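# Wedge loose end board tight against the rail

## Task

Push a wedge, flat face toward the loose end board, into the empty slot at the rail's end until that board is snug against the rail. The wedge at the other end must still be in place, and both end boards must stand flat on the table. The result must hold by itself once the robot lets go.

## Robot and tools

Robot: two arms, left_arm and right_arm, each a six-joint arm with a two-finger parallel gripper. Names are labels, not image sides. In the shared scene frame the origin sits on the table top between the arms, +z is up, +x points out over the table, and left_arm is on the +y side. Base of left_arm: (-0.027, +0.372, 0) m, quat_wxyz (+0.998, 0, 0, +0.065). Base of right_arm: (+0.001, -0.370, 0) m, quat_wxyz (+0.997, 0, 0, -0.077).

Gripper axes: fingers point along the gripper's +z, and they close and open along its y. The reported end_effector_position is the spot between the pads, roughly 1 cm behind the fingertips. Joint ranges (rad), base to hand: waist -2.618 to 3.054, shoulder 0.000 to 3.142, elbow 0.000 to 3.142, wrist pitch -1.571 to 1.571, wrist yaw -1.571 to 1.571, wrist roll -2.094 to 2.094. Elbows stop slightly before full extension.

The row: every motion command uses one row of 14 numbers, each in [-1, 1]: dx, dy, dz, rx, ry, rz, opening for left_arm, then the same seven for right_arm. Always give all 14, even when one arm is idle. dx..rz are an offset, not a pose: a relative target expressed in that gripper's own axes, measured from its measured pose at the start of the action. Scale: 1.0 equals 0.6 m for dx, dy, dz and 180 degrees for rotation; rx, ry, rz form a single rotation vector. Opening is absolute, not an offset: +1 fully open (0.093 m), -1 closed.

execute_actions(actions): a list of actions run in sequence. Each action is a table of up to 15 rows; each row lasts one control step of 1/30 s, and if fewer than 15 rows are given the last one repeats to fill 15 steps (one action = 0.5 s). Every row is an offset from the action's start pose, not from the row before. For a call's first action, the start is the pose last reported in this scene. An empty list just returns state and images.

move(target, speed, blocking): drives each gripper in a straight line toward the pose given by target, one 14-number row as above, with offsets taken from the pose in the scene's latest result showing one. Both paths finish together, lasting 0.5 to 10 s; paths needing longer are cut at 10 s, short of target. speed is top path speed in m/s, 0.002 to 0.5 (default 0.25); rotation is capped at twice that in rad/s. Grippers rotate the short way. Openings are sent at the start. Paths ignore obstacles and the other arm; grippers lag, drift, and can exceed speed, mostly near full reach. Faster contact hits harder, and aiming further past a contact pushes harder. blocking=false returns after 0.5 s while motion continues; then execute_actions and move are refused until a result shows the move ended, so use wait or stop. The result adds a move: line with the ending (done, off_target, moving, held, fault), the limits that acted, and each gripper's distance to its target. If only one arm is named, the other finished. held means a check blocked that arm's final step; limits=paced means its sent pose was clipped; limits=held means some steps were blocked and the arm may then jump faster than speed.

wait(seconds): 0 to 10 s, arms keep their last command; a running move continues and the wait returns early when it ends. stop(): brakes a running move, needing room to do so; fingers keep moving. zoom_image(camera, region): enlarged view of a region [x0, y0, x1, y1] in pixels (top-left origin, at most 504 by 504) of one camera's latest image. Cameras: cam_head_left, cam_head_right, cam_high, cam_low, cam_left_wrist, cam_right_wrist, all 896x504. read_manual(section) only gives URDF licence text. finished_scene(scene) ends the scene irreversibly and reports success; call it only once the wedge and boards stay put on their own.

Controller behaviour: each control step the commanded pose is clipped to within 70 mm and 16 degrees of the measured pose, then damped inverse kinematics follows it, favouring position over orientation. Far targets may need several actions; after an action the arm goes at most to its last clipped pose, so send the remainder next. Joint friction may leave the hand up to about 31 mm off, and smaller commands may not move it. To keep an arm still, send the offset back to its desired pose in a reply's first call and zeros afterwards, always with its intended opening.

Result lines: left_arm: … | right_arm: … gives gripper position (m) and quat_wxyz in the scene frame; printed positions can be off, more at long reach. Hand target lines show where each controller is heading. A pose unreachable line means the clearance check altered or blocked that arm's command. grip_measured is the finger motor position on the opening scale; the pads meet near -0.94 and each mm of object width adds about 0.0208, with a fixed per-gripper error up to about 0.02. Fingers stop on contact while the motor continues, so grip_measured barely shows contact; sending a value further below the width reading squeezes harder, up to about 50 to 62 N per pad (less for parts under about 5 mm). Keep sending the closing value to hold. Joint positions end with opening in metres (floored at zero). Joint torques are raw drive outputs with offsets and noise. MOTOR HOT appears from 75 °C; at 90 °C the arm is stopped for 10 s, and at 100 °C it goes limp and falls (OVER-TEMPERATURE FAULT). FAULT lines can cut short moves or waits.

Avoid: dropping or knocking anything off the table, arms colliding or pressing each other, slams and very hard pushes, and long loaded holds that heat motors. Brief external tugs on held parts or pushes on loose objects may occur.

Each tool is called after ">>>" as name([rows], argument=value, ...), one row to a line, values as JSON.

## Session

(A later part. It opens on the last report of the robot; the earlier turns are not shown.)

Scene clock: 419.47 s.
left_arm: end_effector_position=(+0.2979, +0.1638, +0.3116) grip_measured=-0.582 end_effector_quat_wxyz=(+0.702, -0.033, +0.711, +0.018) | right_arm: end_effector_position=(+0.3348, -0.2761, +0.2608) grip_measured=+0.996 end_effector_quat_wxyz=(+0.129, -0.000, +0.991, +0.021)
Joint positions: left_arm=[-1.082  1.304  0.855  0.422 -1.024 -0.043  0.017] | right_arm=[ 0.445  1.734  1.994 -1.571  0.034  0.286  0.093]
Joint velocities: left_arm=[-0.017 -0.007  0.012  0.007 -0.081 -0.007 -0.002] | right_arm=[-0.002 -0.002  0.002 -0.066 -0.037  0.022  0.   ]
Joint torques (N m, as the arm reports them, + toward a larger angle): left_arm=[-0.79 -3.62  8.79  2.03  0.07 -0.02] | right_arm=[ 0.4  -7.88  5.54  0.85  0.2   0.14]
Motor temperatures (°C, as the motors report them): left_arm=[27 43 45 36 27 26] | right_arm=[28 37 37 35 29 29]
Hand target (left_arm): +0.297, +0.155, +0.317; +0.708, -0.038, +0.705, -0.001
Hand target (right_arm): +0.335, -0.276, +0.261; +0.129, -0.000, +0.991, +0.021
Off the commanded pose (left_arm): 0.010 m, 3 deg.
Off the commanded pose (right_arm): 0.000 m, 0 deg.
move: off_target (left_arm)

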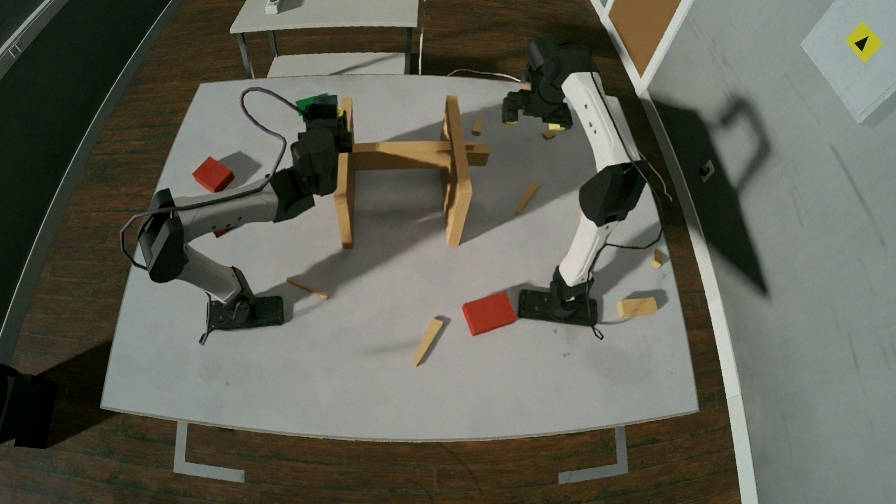

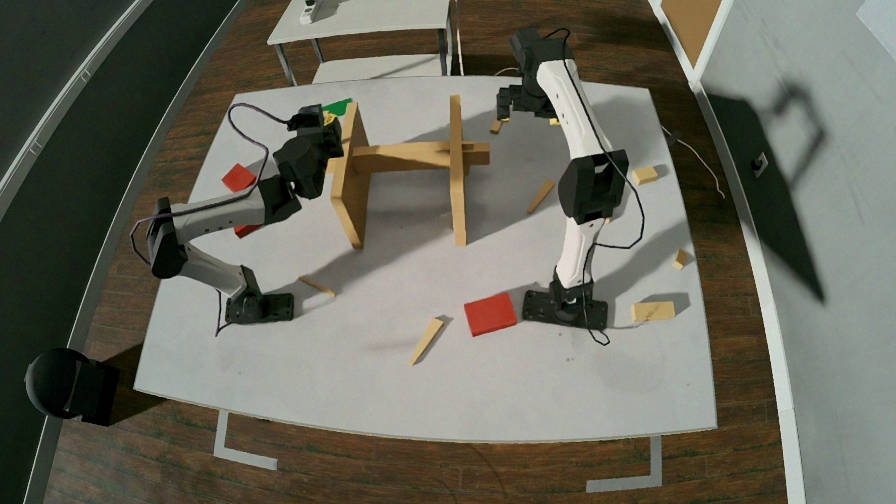

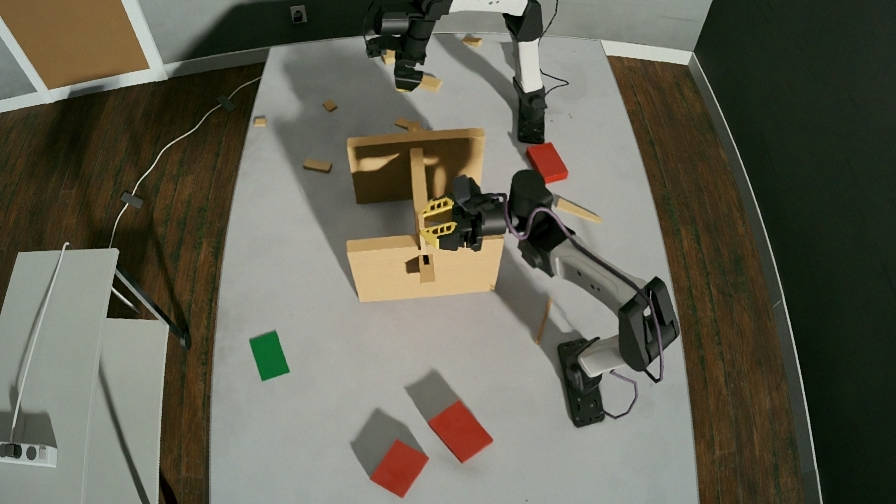

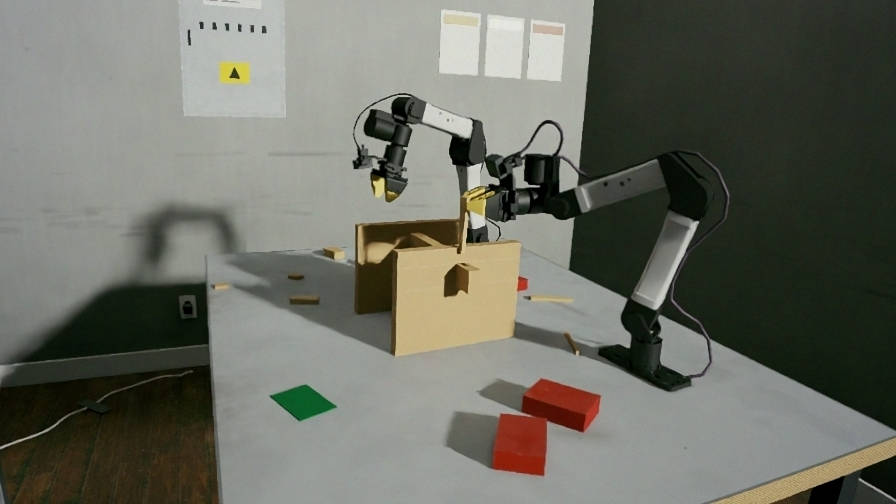

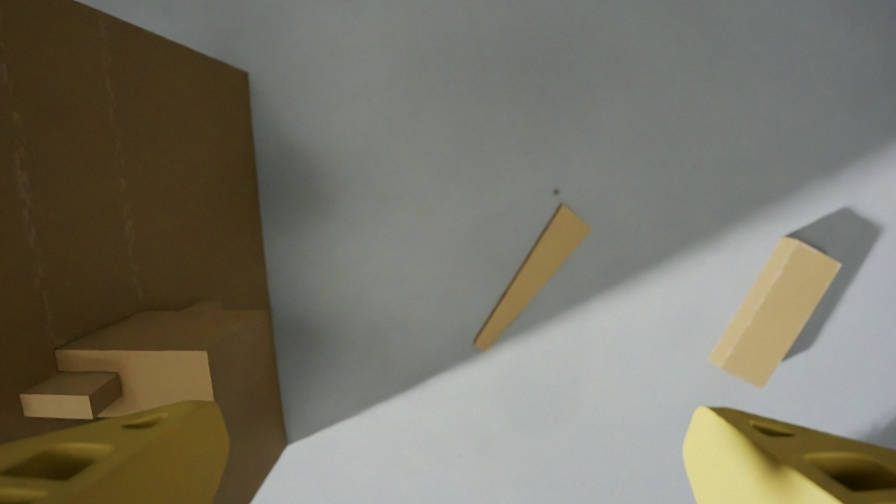

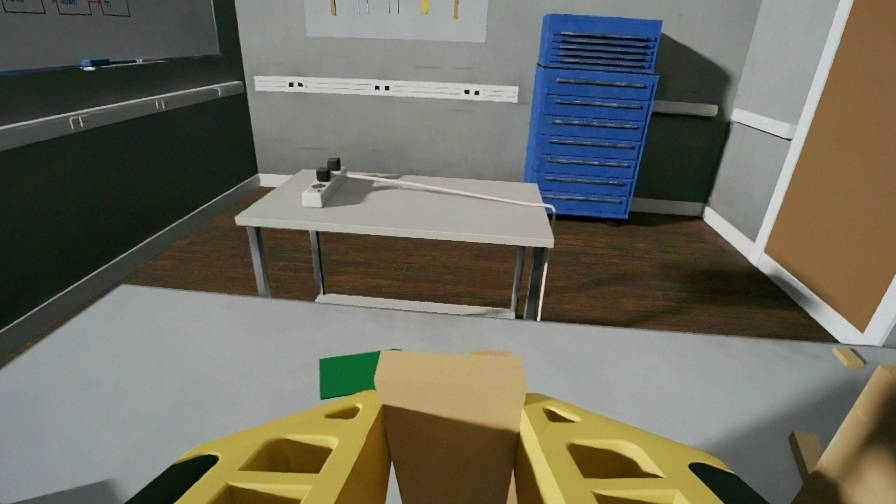

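>>> move(target=[0.025, 0.0075, -0.011, 0, 0, 0, -0.6, 0, 0, 0, 0, 0, 0, 1], speed=0.03)

>>> zoom_image(camera="cam_low", region=[400, 170, 580, 320])

>>> zoom_image(camera="cam_high", region=[370, 190, 530, 310])

Scene clock: 451.93 s.
left_arm: end_effector_position=(+0.2956, +0.1681, +0.2918) grip_measured=-0.582 end_effector_quat_wxyz=(+0.695, -0.026, +0.718, +0.031) | right_arm: end_effector_position=(+0.3348, -0.2761, +0.2608) grip_measured=+0.996 end_effector_quat_wxyz=(+0.129, -0.000, +0.991, +0.021)
Joint positions: left_arm=[-1.082  1.304  0.796  0.447 -1.031 -0.043  0.017] | right_arm=[ 0.445  1.734  1.994 -1.571  0.034  0.286  0.093]
Joint velocities: left_arm=[-0.022  0.012 -0.017  0.022 -0.007 -0.007 -0.001] | right_arm=[ 0.007 -0.002 -0.002  0.007 -0.037  0.066 -0.001]
Joint torques (N m, as the arm reports them, + toward a larger angle): left_arm=[-0.79 -5.83  7.11  1.93 -0.07  0.07] | right_arm=[ 0.42 -7.88  5.55  0.84  0.19  0.14]
Motor temperatures (°C, as the motors report them): left_arm=[27 39 46 39 27 26] | right_arm=[28 37 38 35 29 29]
Hand target (left_arm): +0.291, +0.167, +0.297; +0.702, -0.034, +0.711, +0.018
Hand target (right_arm): +0.335, -0.276, +0.261; +0.129, -0.000, +0.991, +0.021
Off the commanded pose (left_arm): 0.007 m, 2 deg.
Off the commanded pose (right_arm): 0.000 m, 0 deg.
move: done

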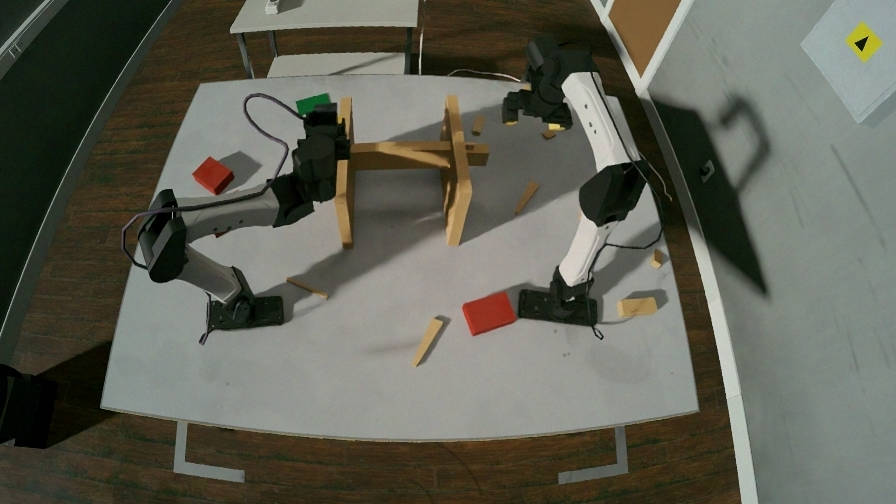

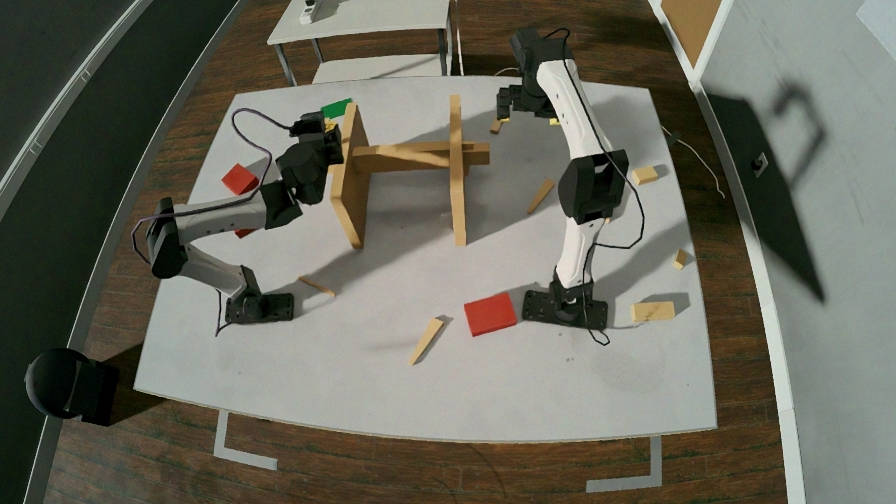

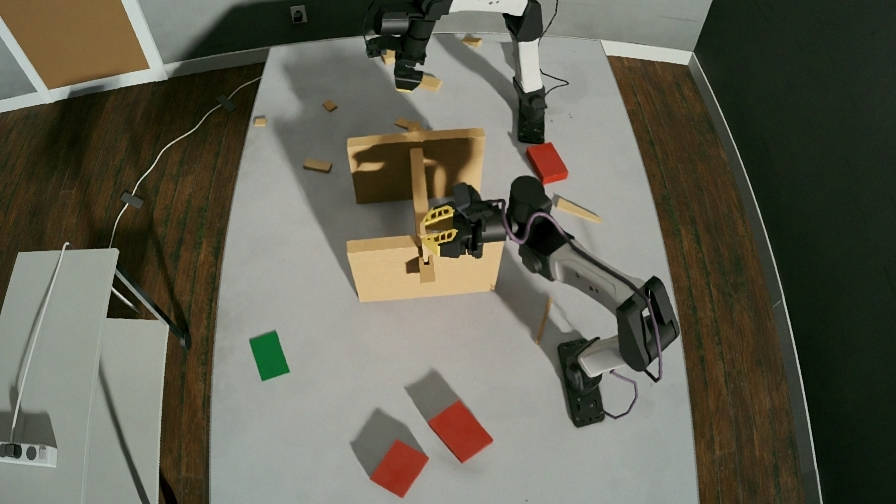

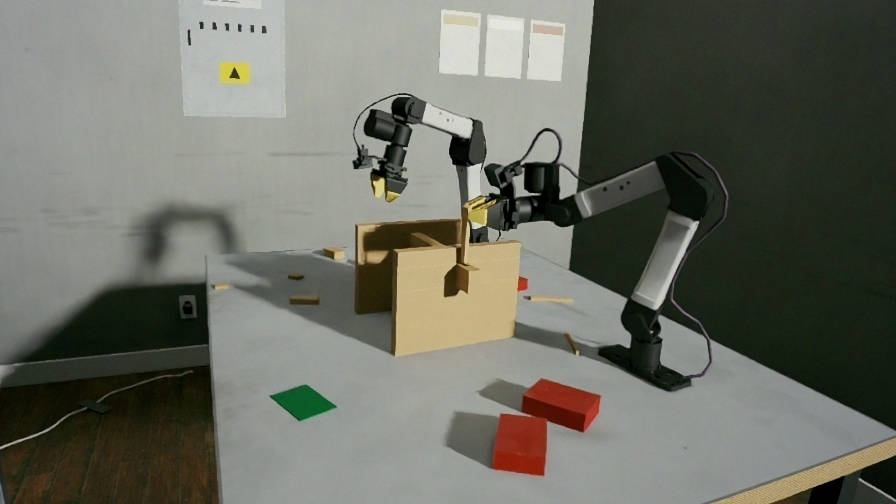

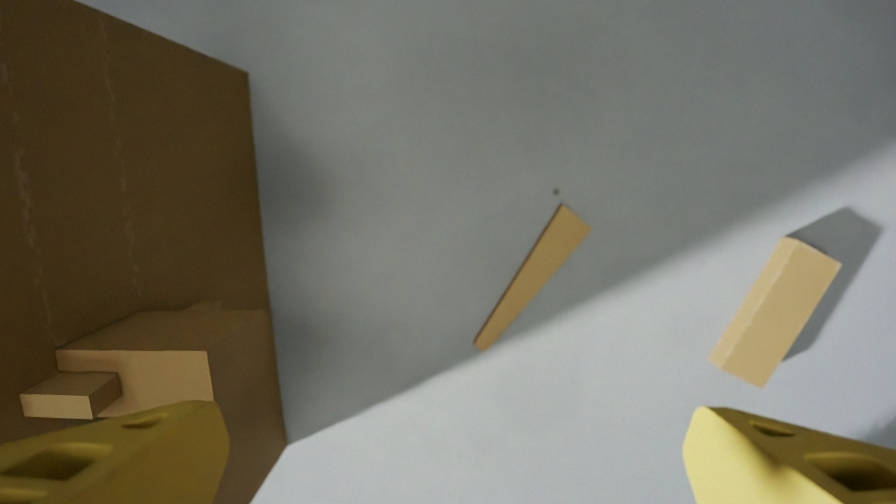

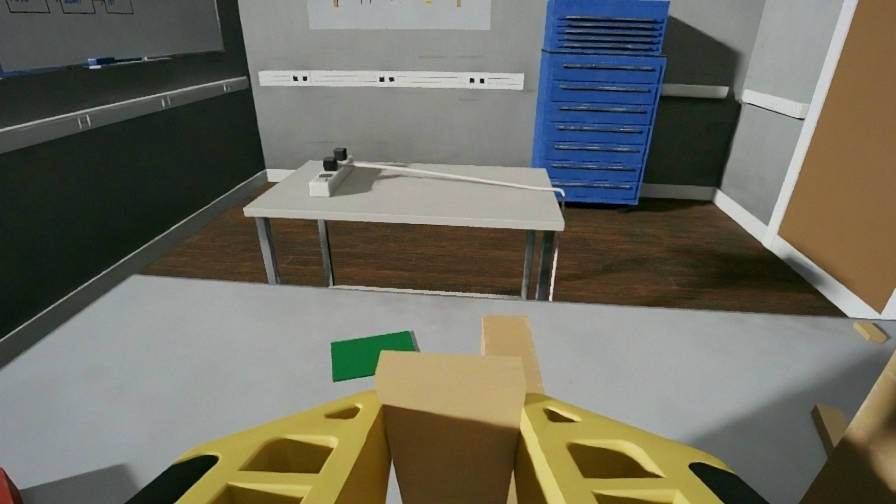

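Region (400, 170, 580, 320) of cam_low's 896x504 image, scaled by 2.800, with more detail than that image has.

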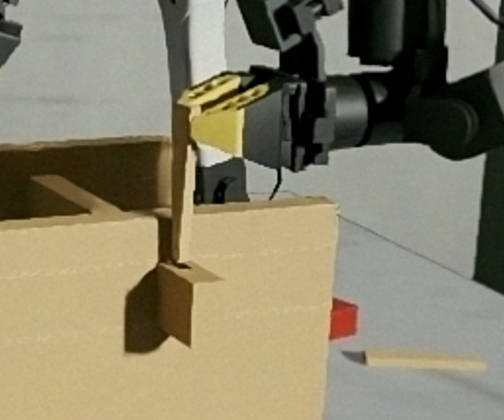

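Region (370, 190, 530, 310) of cam_high's 896x504 image, scaled by 3.150, with more detail than that image has; it fills the top 378 rows of this view, and the rest is white.

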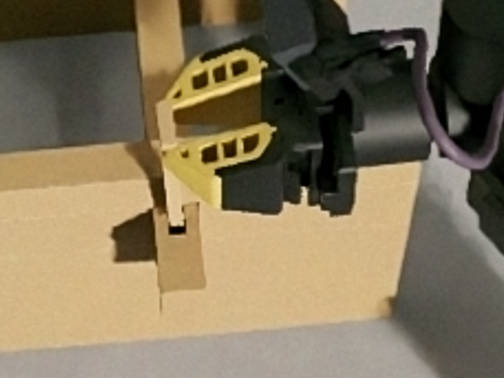

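>>> execute_actions(actions=[])

Scene clock: 470.37 s.
left_arm: end_effector_position=(+0.2956, +0.1681, +0.2925) grip_measured=-0.582 end_effector_quat_wxyz=(+0.696, -0.027, +0.717, +0.030) | right_arm: end_effector_position=(+0.3348, -0.2761, +0.2608) grip_measured=+0.996 end_effector_quat_wxyz=(+0.129, -0.000, +0.991, +0.021)
Joint positions: left_arm=[-1.082  1.304  0.796  0.451 -1.032 -0.043  0.017] | right_arm=[ 0.445  1.734  1.994 -1.571  0.034  0.286  0.093]
Joint velocities: left_arm=[-0.002  0.002  0.012 -0.022 -0.051  0.066 -0.001] | right_arm=[-0.007  0.002  0.002  0.066 -0.037 -0.022  0.001]
Joint torques (N m, as the arm reports them, + toward a larger angle): left_arm=[-0.71 -5.59  7.02  1.99 -0.07  0.09] | right_arm=[ 0.41 -7.88  5.54  0.85  0.2   0.14]
Motor temperatures (°C, as the motors report them): left_arm=[27 40 44 40 27 26] | right_arm=[28 37 38 35 29 29]
Hand target (left_arm): +0.291, +0.167, +0.297; +0.702, -0.034, +0.711, +0.018
Hand target (right_arm): +0.335, -0.276, +0.261; +0.129, -0.000, +0.991, +0.021
Off the commanded pose (left_arm): 0.006 m, 2 deg.
Off the commanded pose (right_arm): 0.000 m, 0 deg.

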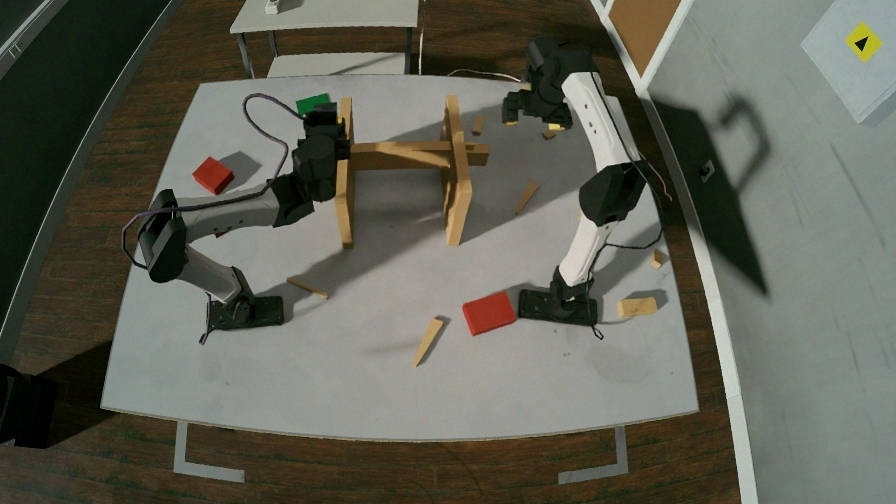

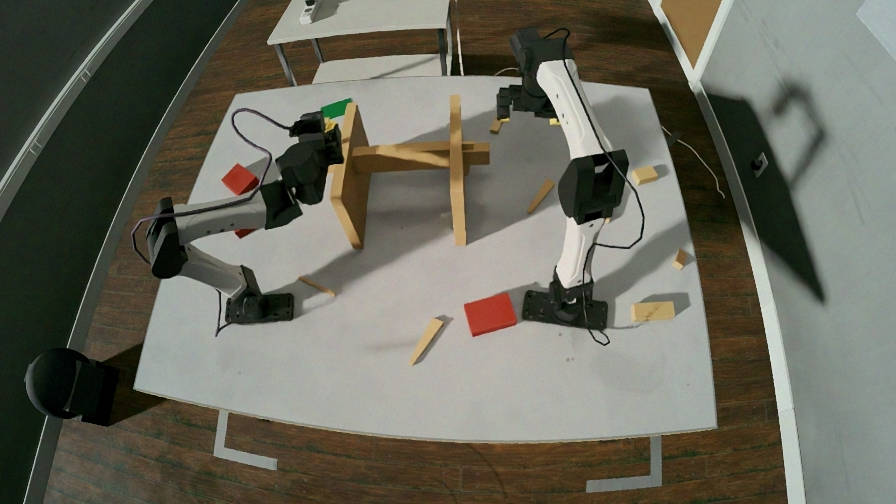

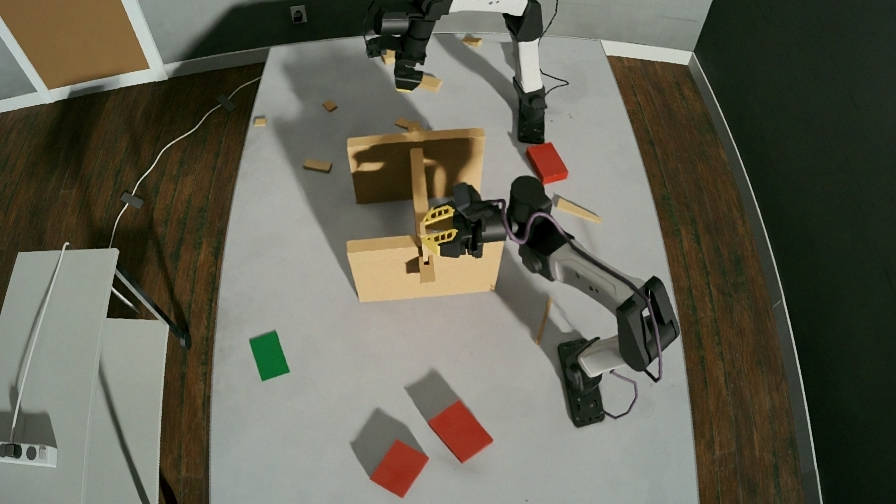

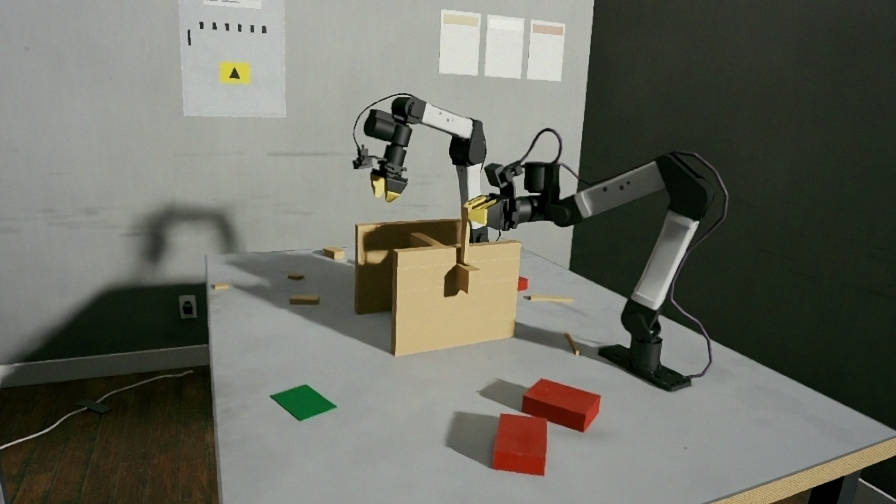

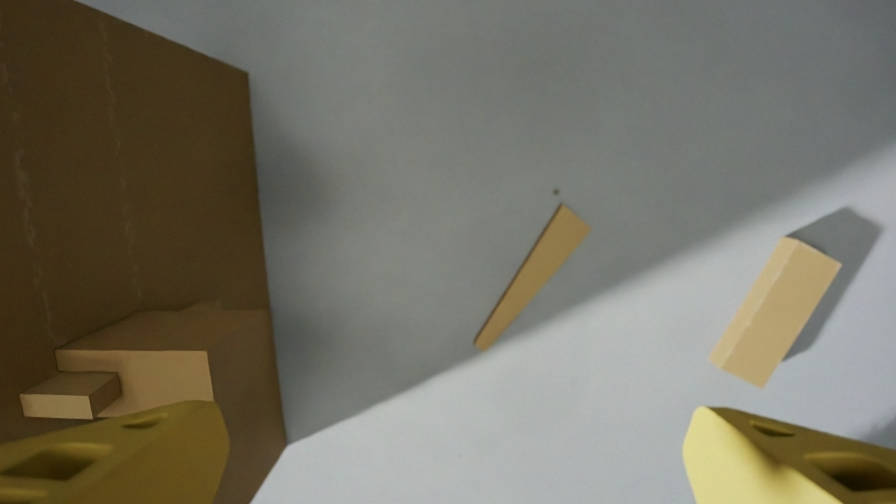

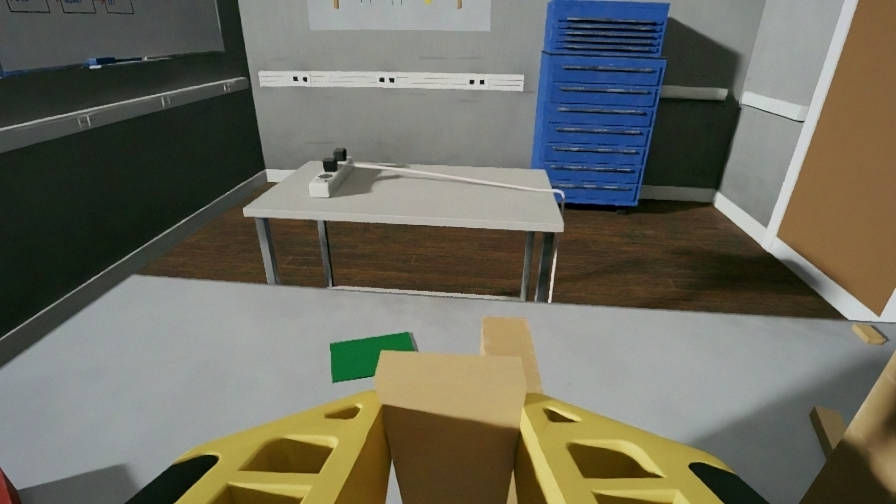

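>>> zoom_image(camera="cam_low", region=[400, 170, 580, 320])

>>> zoom_image(camera="cam_high", region=[370, 190, 530, 310])

Region (400, 170, 580, 320) of cam_low's 896x504 image, scaled by 2.800, with more detail than that image has.

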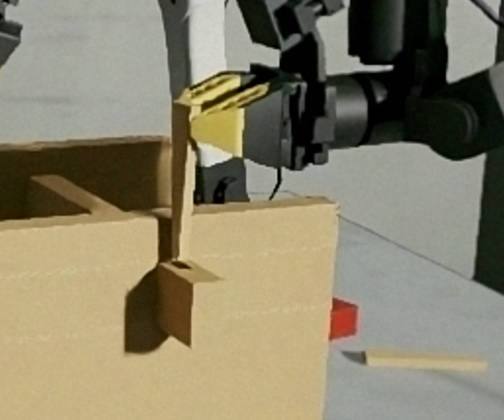

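Region (370, 190, 530, 310) of cam_high's 896x504 image, scaled by 3.150, with more detail than that image has; it fills the top 378 rows of this view, and the rest is white.

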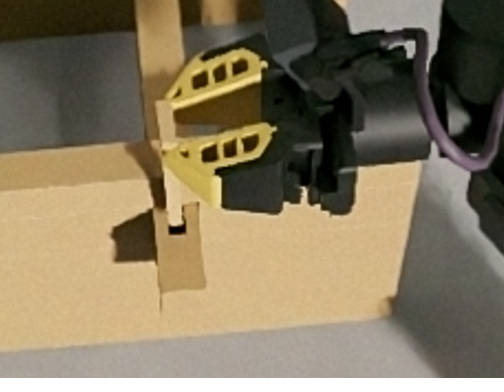

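>>> move(target=[0.04, 0, 0.0012, 0, 0, 0, -0.6, 0, 0, 0, 0, 0, 0, 1], speed=0.02)

>>> zoom_image(camera="cam_low", region=[400, 170, 580, 320])

>>> zoom_image(camera="cam_high", region=[370, 190, 530, 310])

Scene clock: 481.43 s.
left_arm: end_effector_position=(+0.2950, +0.1690, +0.2730) grip_measured=-0.582 end_effector_quat_wxyz=(+0.695, -0.025, +0.718, +0.032) | right_arm: end_effector_position=(+0.3348, -0.2761, +0.2608) grip_measured=+0.996 end_effector_quat_wxyz=(+0.129, -0.000, +0.991, +0.021)
Joint positions: left_arm=[-1.082  1.324  0.734  0.527 -1.032 -0.043  0.017] | right_arm=[ 0.445  1.734  1.994 -1.571  0.034  0.286  0.093]
Joint velocities: left_arm=[-0.002 -0.002  0.007 -0.022 -0.007 -0.022 -0.001] | right_arm=[-0.022 -0.012 -0.007 -0.007  0.066 -0.007 -0.001]
Joint torques (N m, as the arm reports them, + toward a larger angle): left_arm=[ 0.25 -3.56  6.85  1.98 -0.03  0.06] | right_arm=[ 0.42 -7.89  5.55  0.85  0.19  0.14]
Motor temperatures (°C, as the motors report them): left_arm=[27 40 44 40 27 26] | right_arm=[28 37 38 35 29 29]
Hand target (left_arm): +0.296, +0.168, +0.269; +0.696, -0.027, +0.717, +0.030
Hand target (right_arm): +0.335, -0.276, +0.261; +0.129, -0.000, +0.991, +0.021
Off the commanded pose (left_arm): 0.005 m, 0 deg.
Off the commanded pose (right_arm): 0.000 m, 0 deg.
move: done

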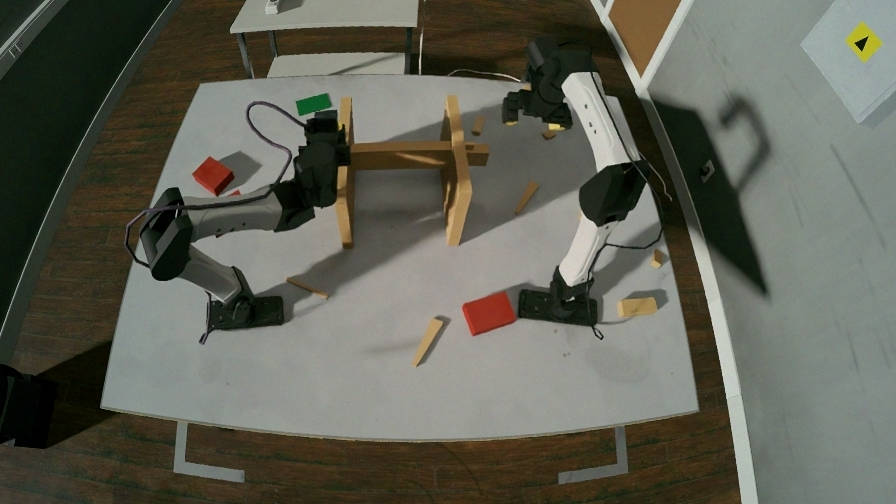

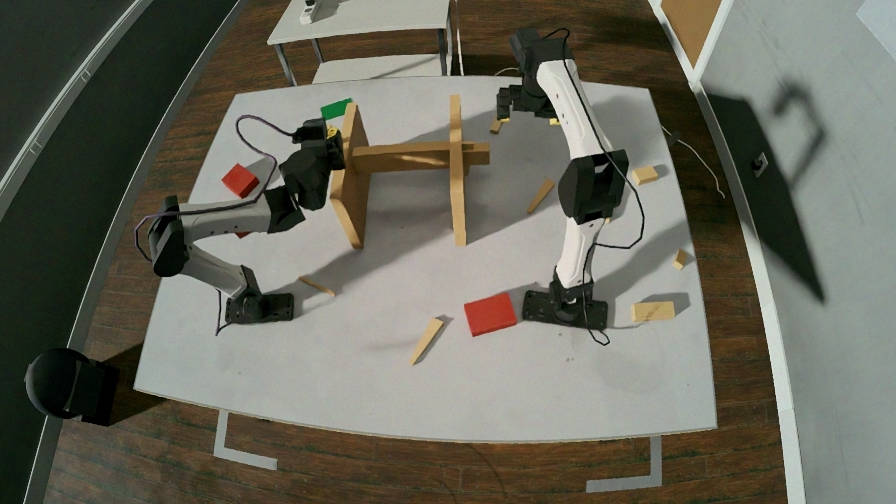

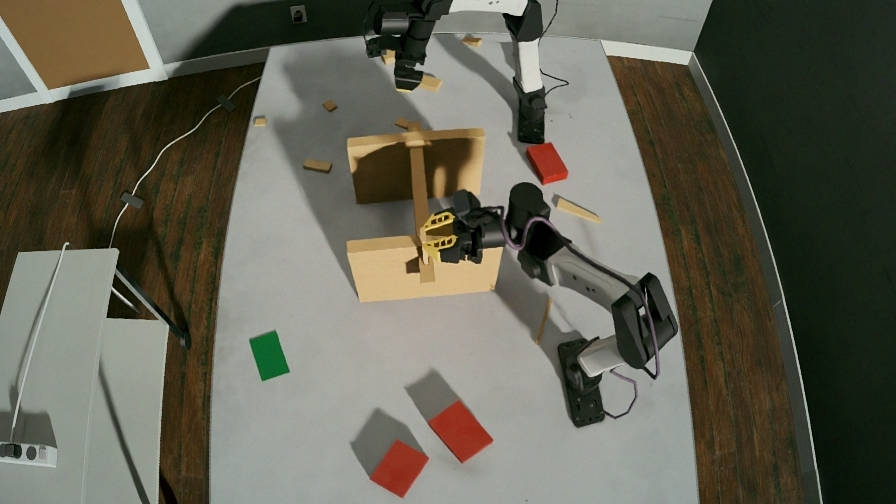

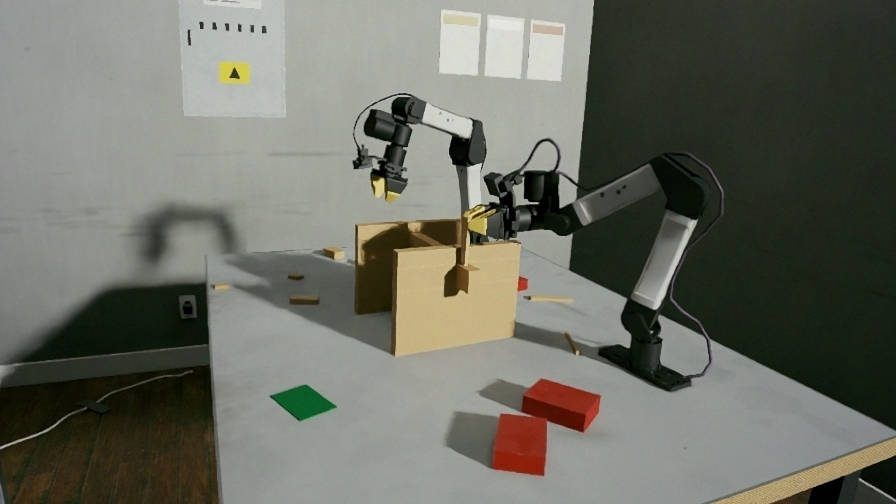

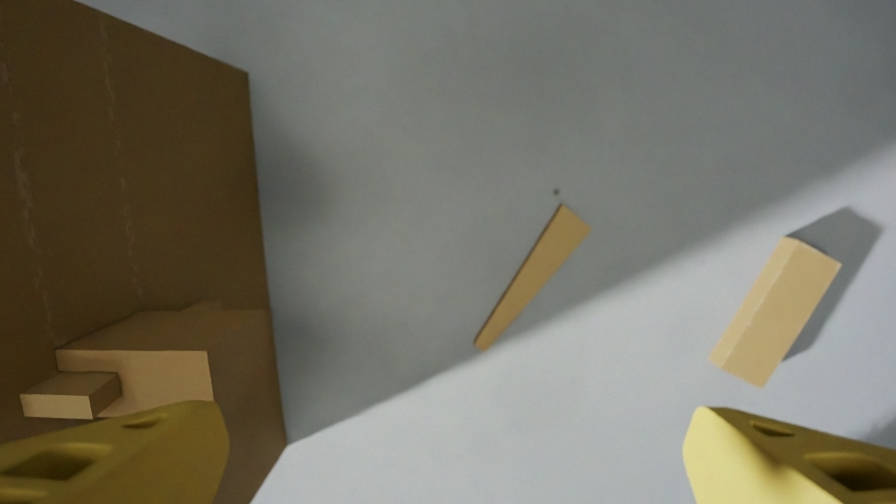

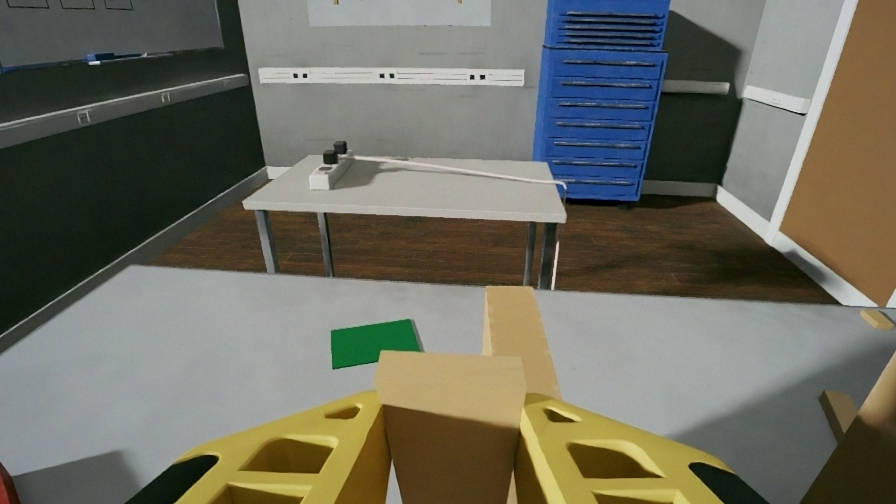

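Region (400, 170, 580, 320) of cam_low's 896x504 image, scaled by 2.800, with more detail than that image has.

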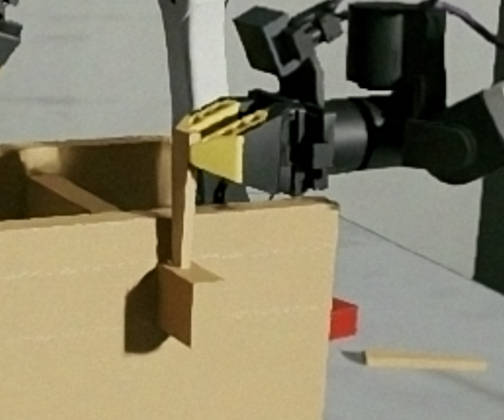

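Region (370, 190, 530, 310) of cam_high's 896x504 image, scaled by 3.150, with more detail than that image has; it fills the top 378 rows of this view, and the rest is white.

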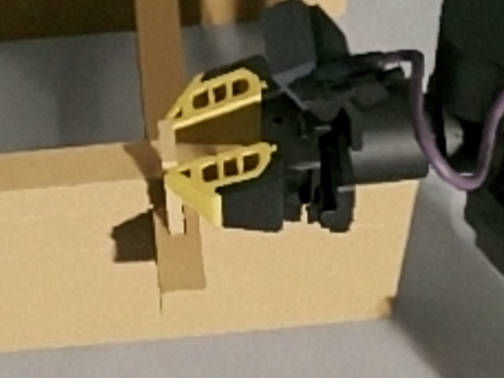

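>>> move(target=[0.02, 0, 0.0006, 0, 0, 0, -0.6, 0, 0, 0, 0, 0, 0, 1], speed=0.015)

>>> zoom_image(camera="cam_low", region=[400, 170, 580, 320])

>>> zoom_image(camera="cam_high", region=[370, 190, 530, 310])

Scene clock: 509.67 s.
left_arm: end_effector_position=(+0.2940, +0.1700, +0.2694) grip_measured=-0.582 end_effector_quat_wxyz=(+0.697, -0.027, +0.716, +0.028) | right_arm: end_effector_position=(+0.3348, -0.2761, +0.2608) grip_measured=+0.996 end_effector_quat_wxyz=(+0.129, -0.000, +0.991, +0.021)
Joint positions: left_arm=[-1.082  1.324  0.713  0.559 -1.028 -0.044  0.017] | right_arm=[ 0.445  1.734  1.994 -1.571  0.034  0.286  0.093]
Joint velocities: left_arm=[-0.012  0.007  0.012  0.037 -0.007 -0.007 -0.   ] | right_arm=[ 0.002 -0.002 -0.012 -0.081 -0.037 -0.007 -0.   ]
Joint torques (N m, as the arm reports them, + toward a larger angle): left_arm=[ 0.16 -3.11  6.61  1.92 -0.02  0.06] | right_arm=[ 0.4  -7.88  5.55  0.84  0.19  0.14]
Motor temperatures (°C, as the motors report them): left_arm=[27 38 43 41 27 26] | right_arm=[28 38 38 35 29 29]
Hand target (left_arm): +0.295, +0.169, +0.261; +0.695, -0.025, +0.718, +0.032
Hand target (right_arm): +0.335, -0.276, +0.261; +0.129, -0.000, +0.991, +0.021
Off the commanded pose (left_arm): 0.009 m, 1 deg.
Off the commanded pose (right_arm): 0.000 m, 0 deg.
move: done

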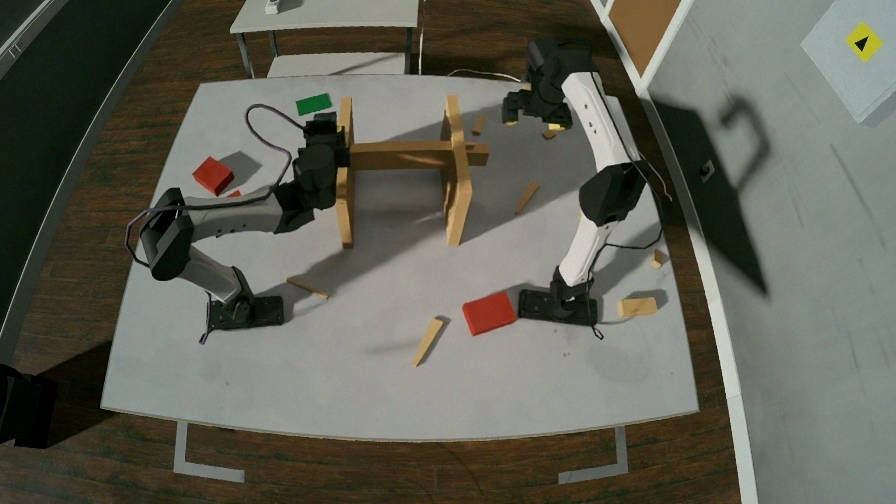

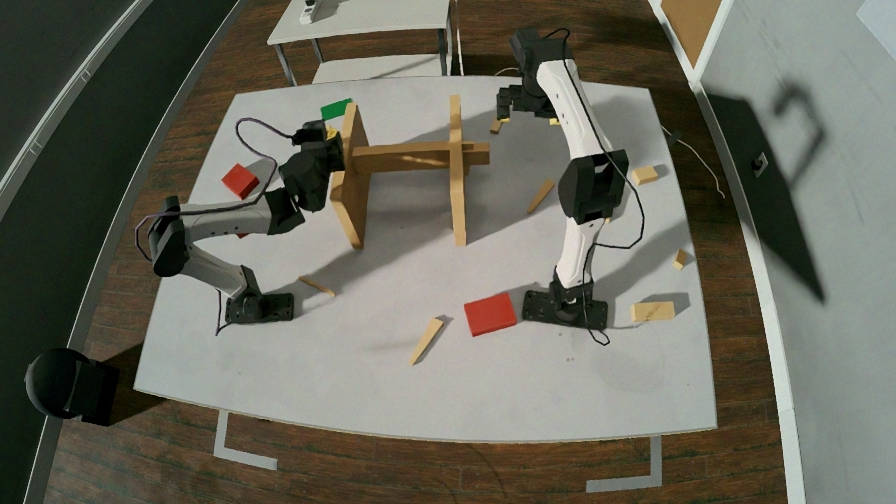

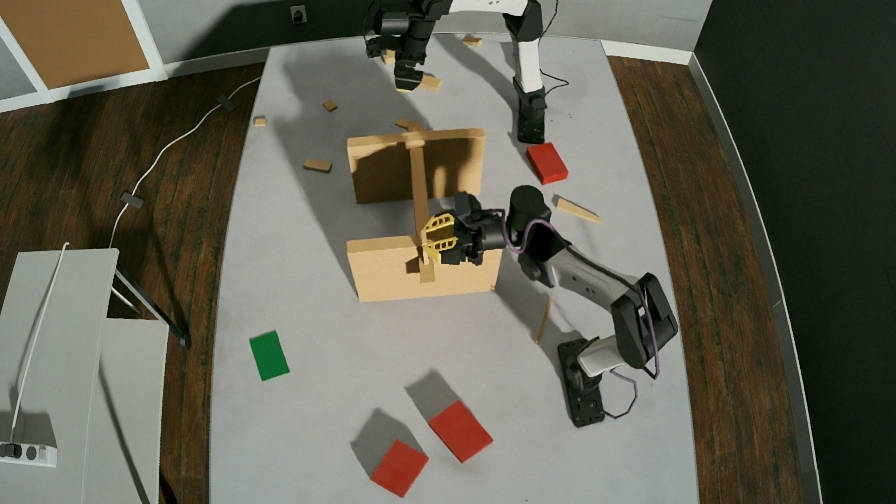

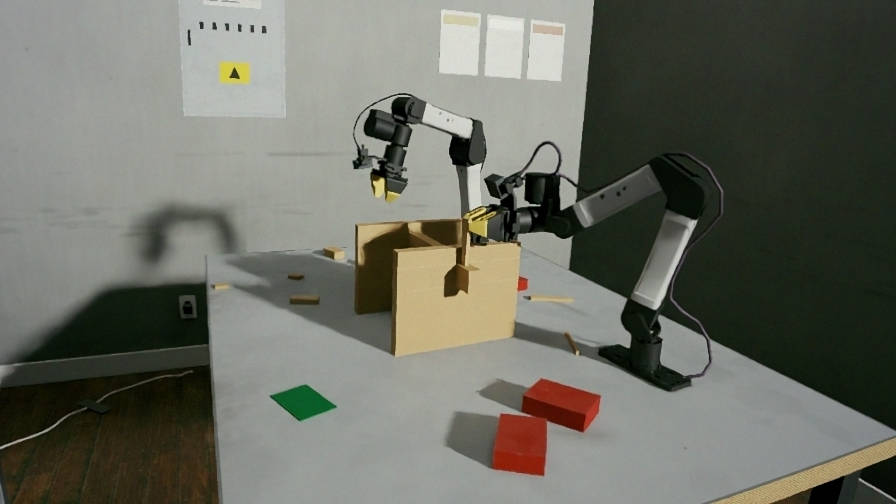

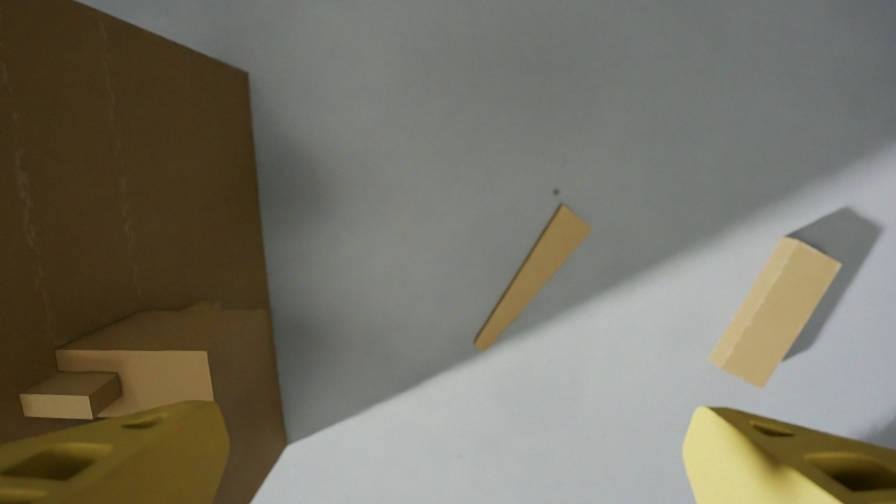

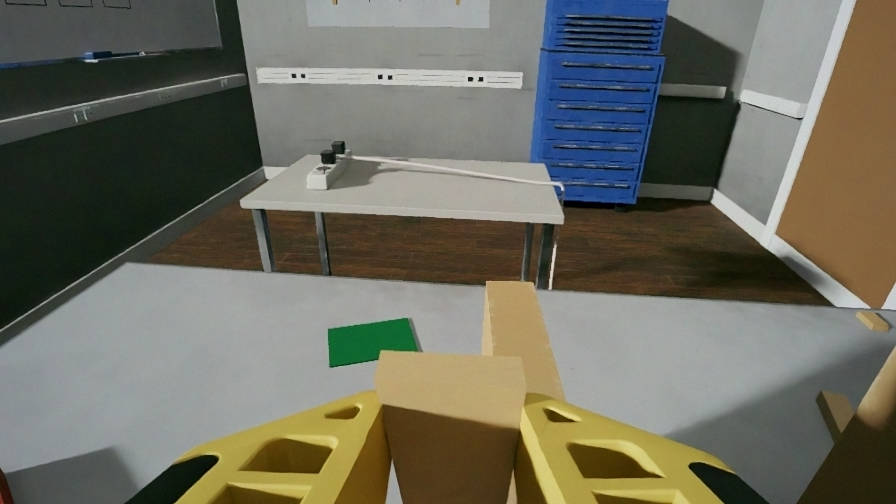

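Region (400, 170, 580, 320) of cam_low's 896x504 image, scaled by 2.800, with more detail than that image has.

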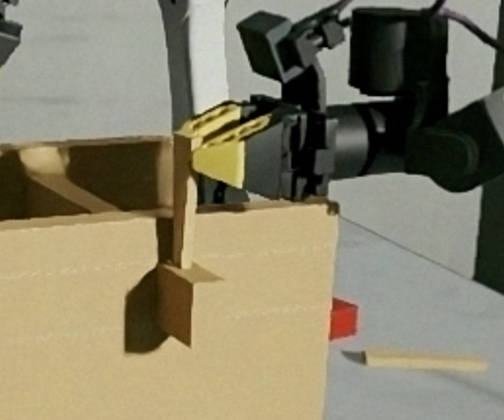

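Region (370, 190, 530, 310) of cam_high's 896x504 image, scaled by 3.150, with more detail than that image has; it fills the top 378 rows of this view, and the rest is white.

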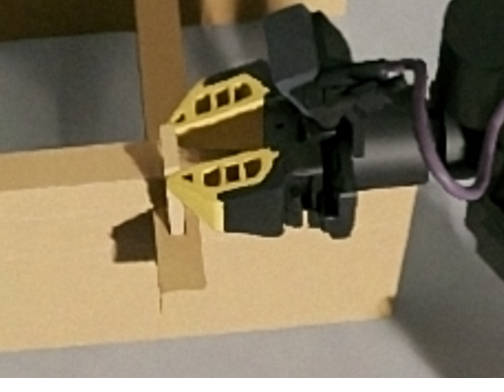

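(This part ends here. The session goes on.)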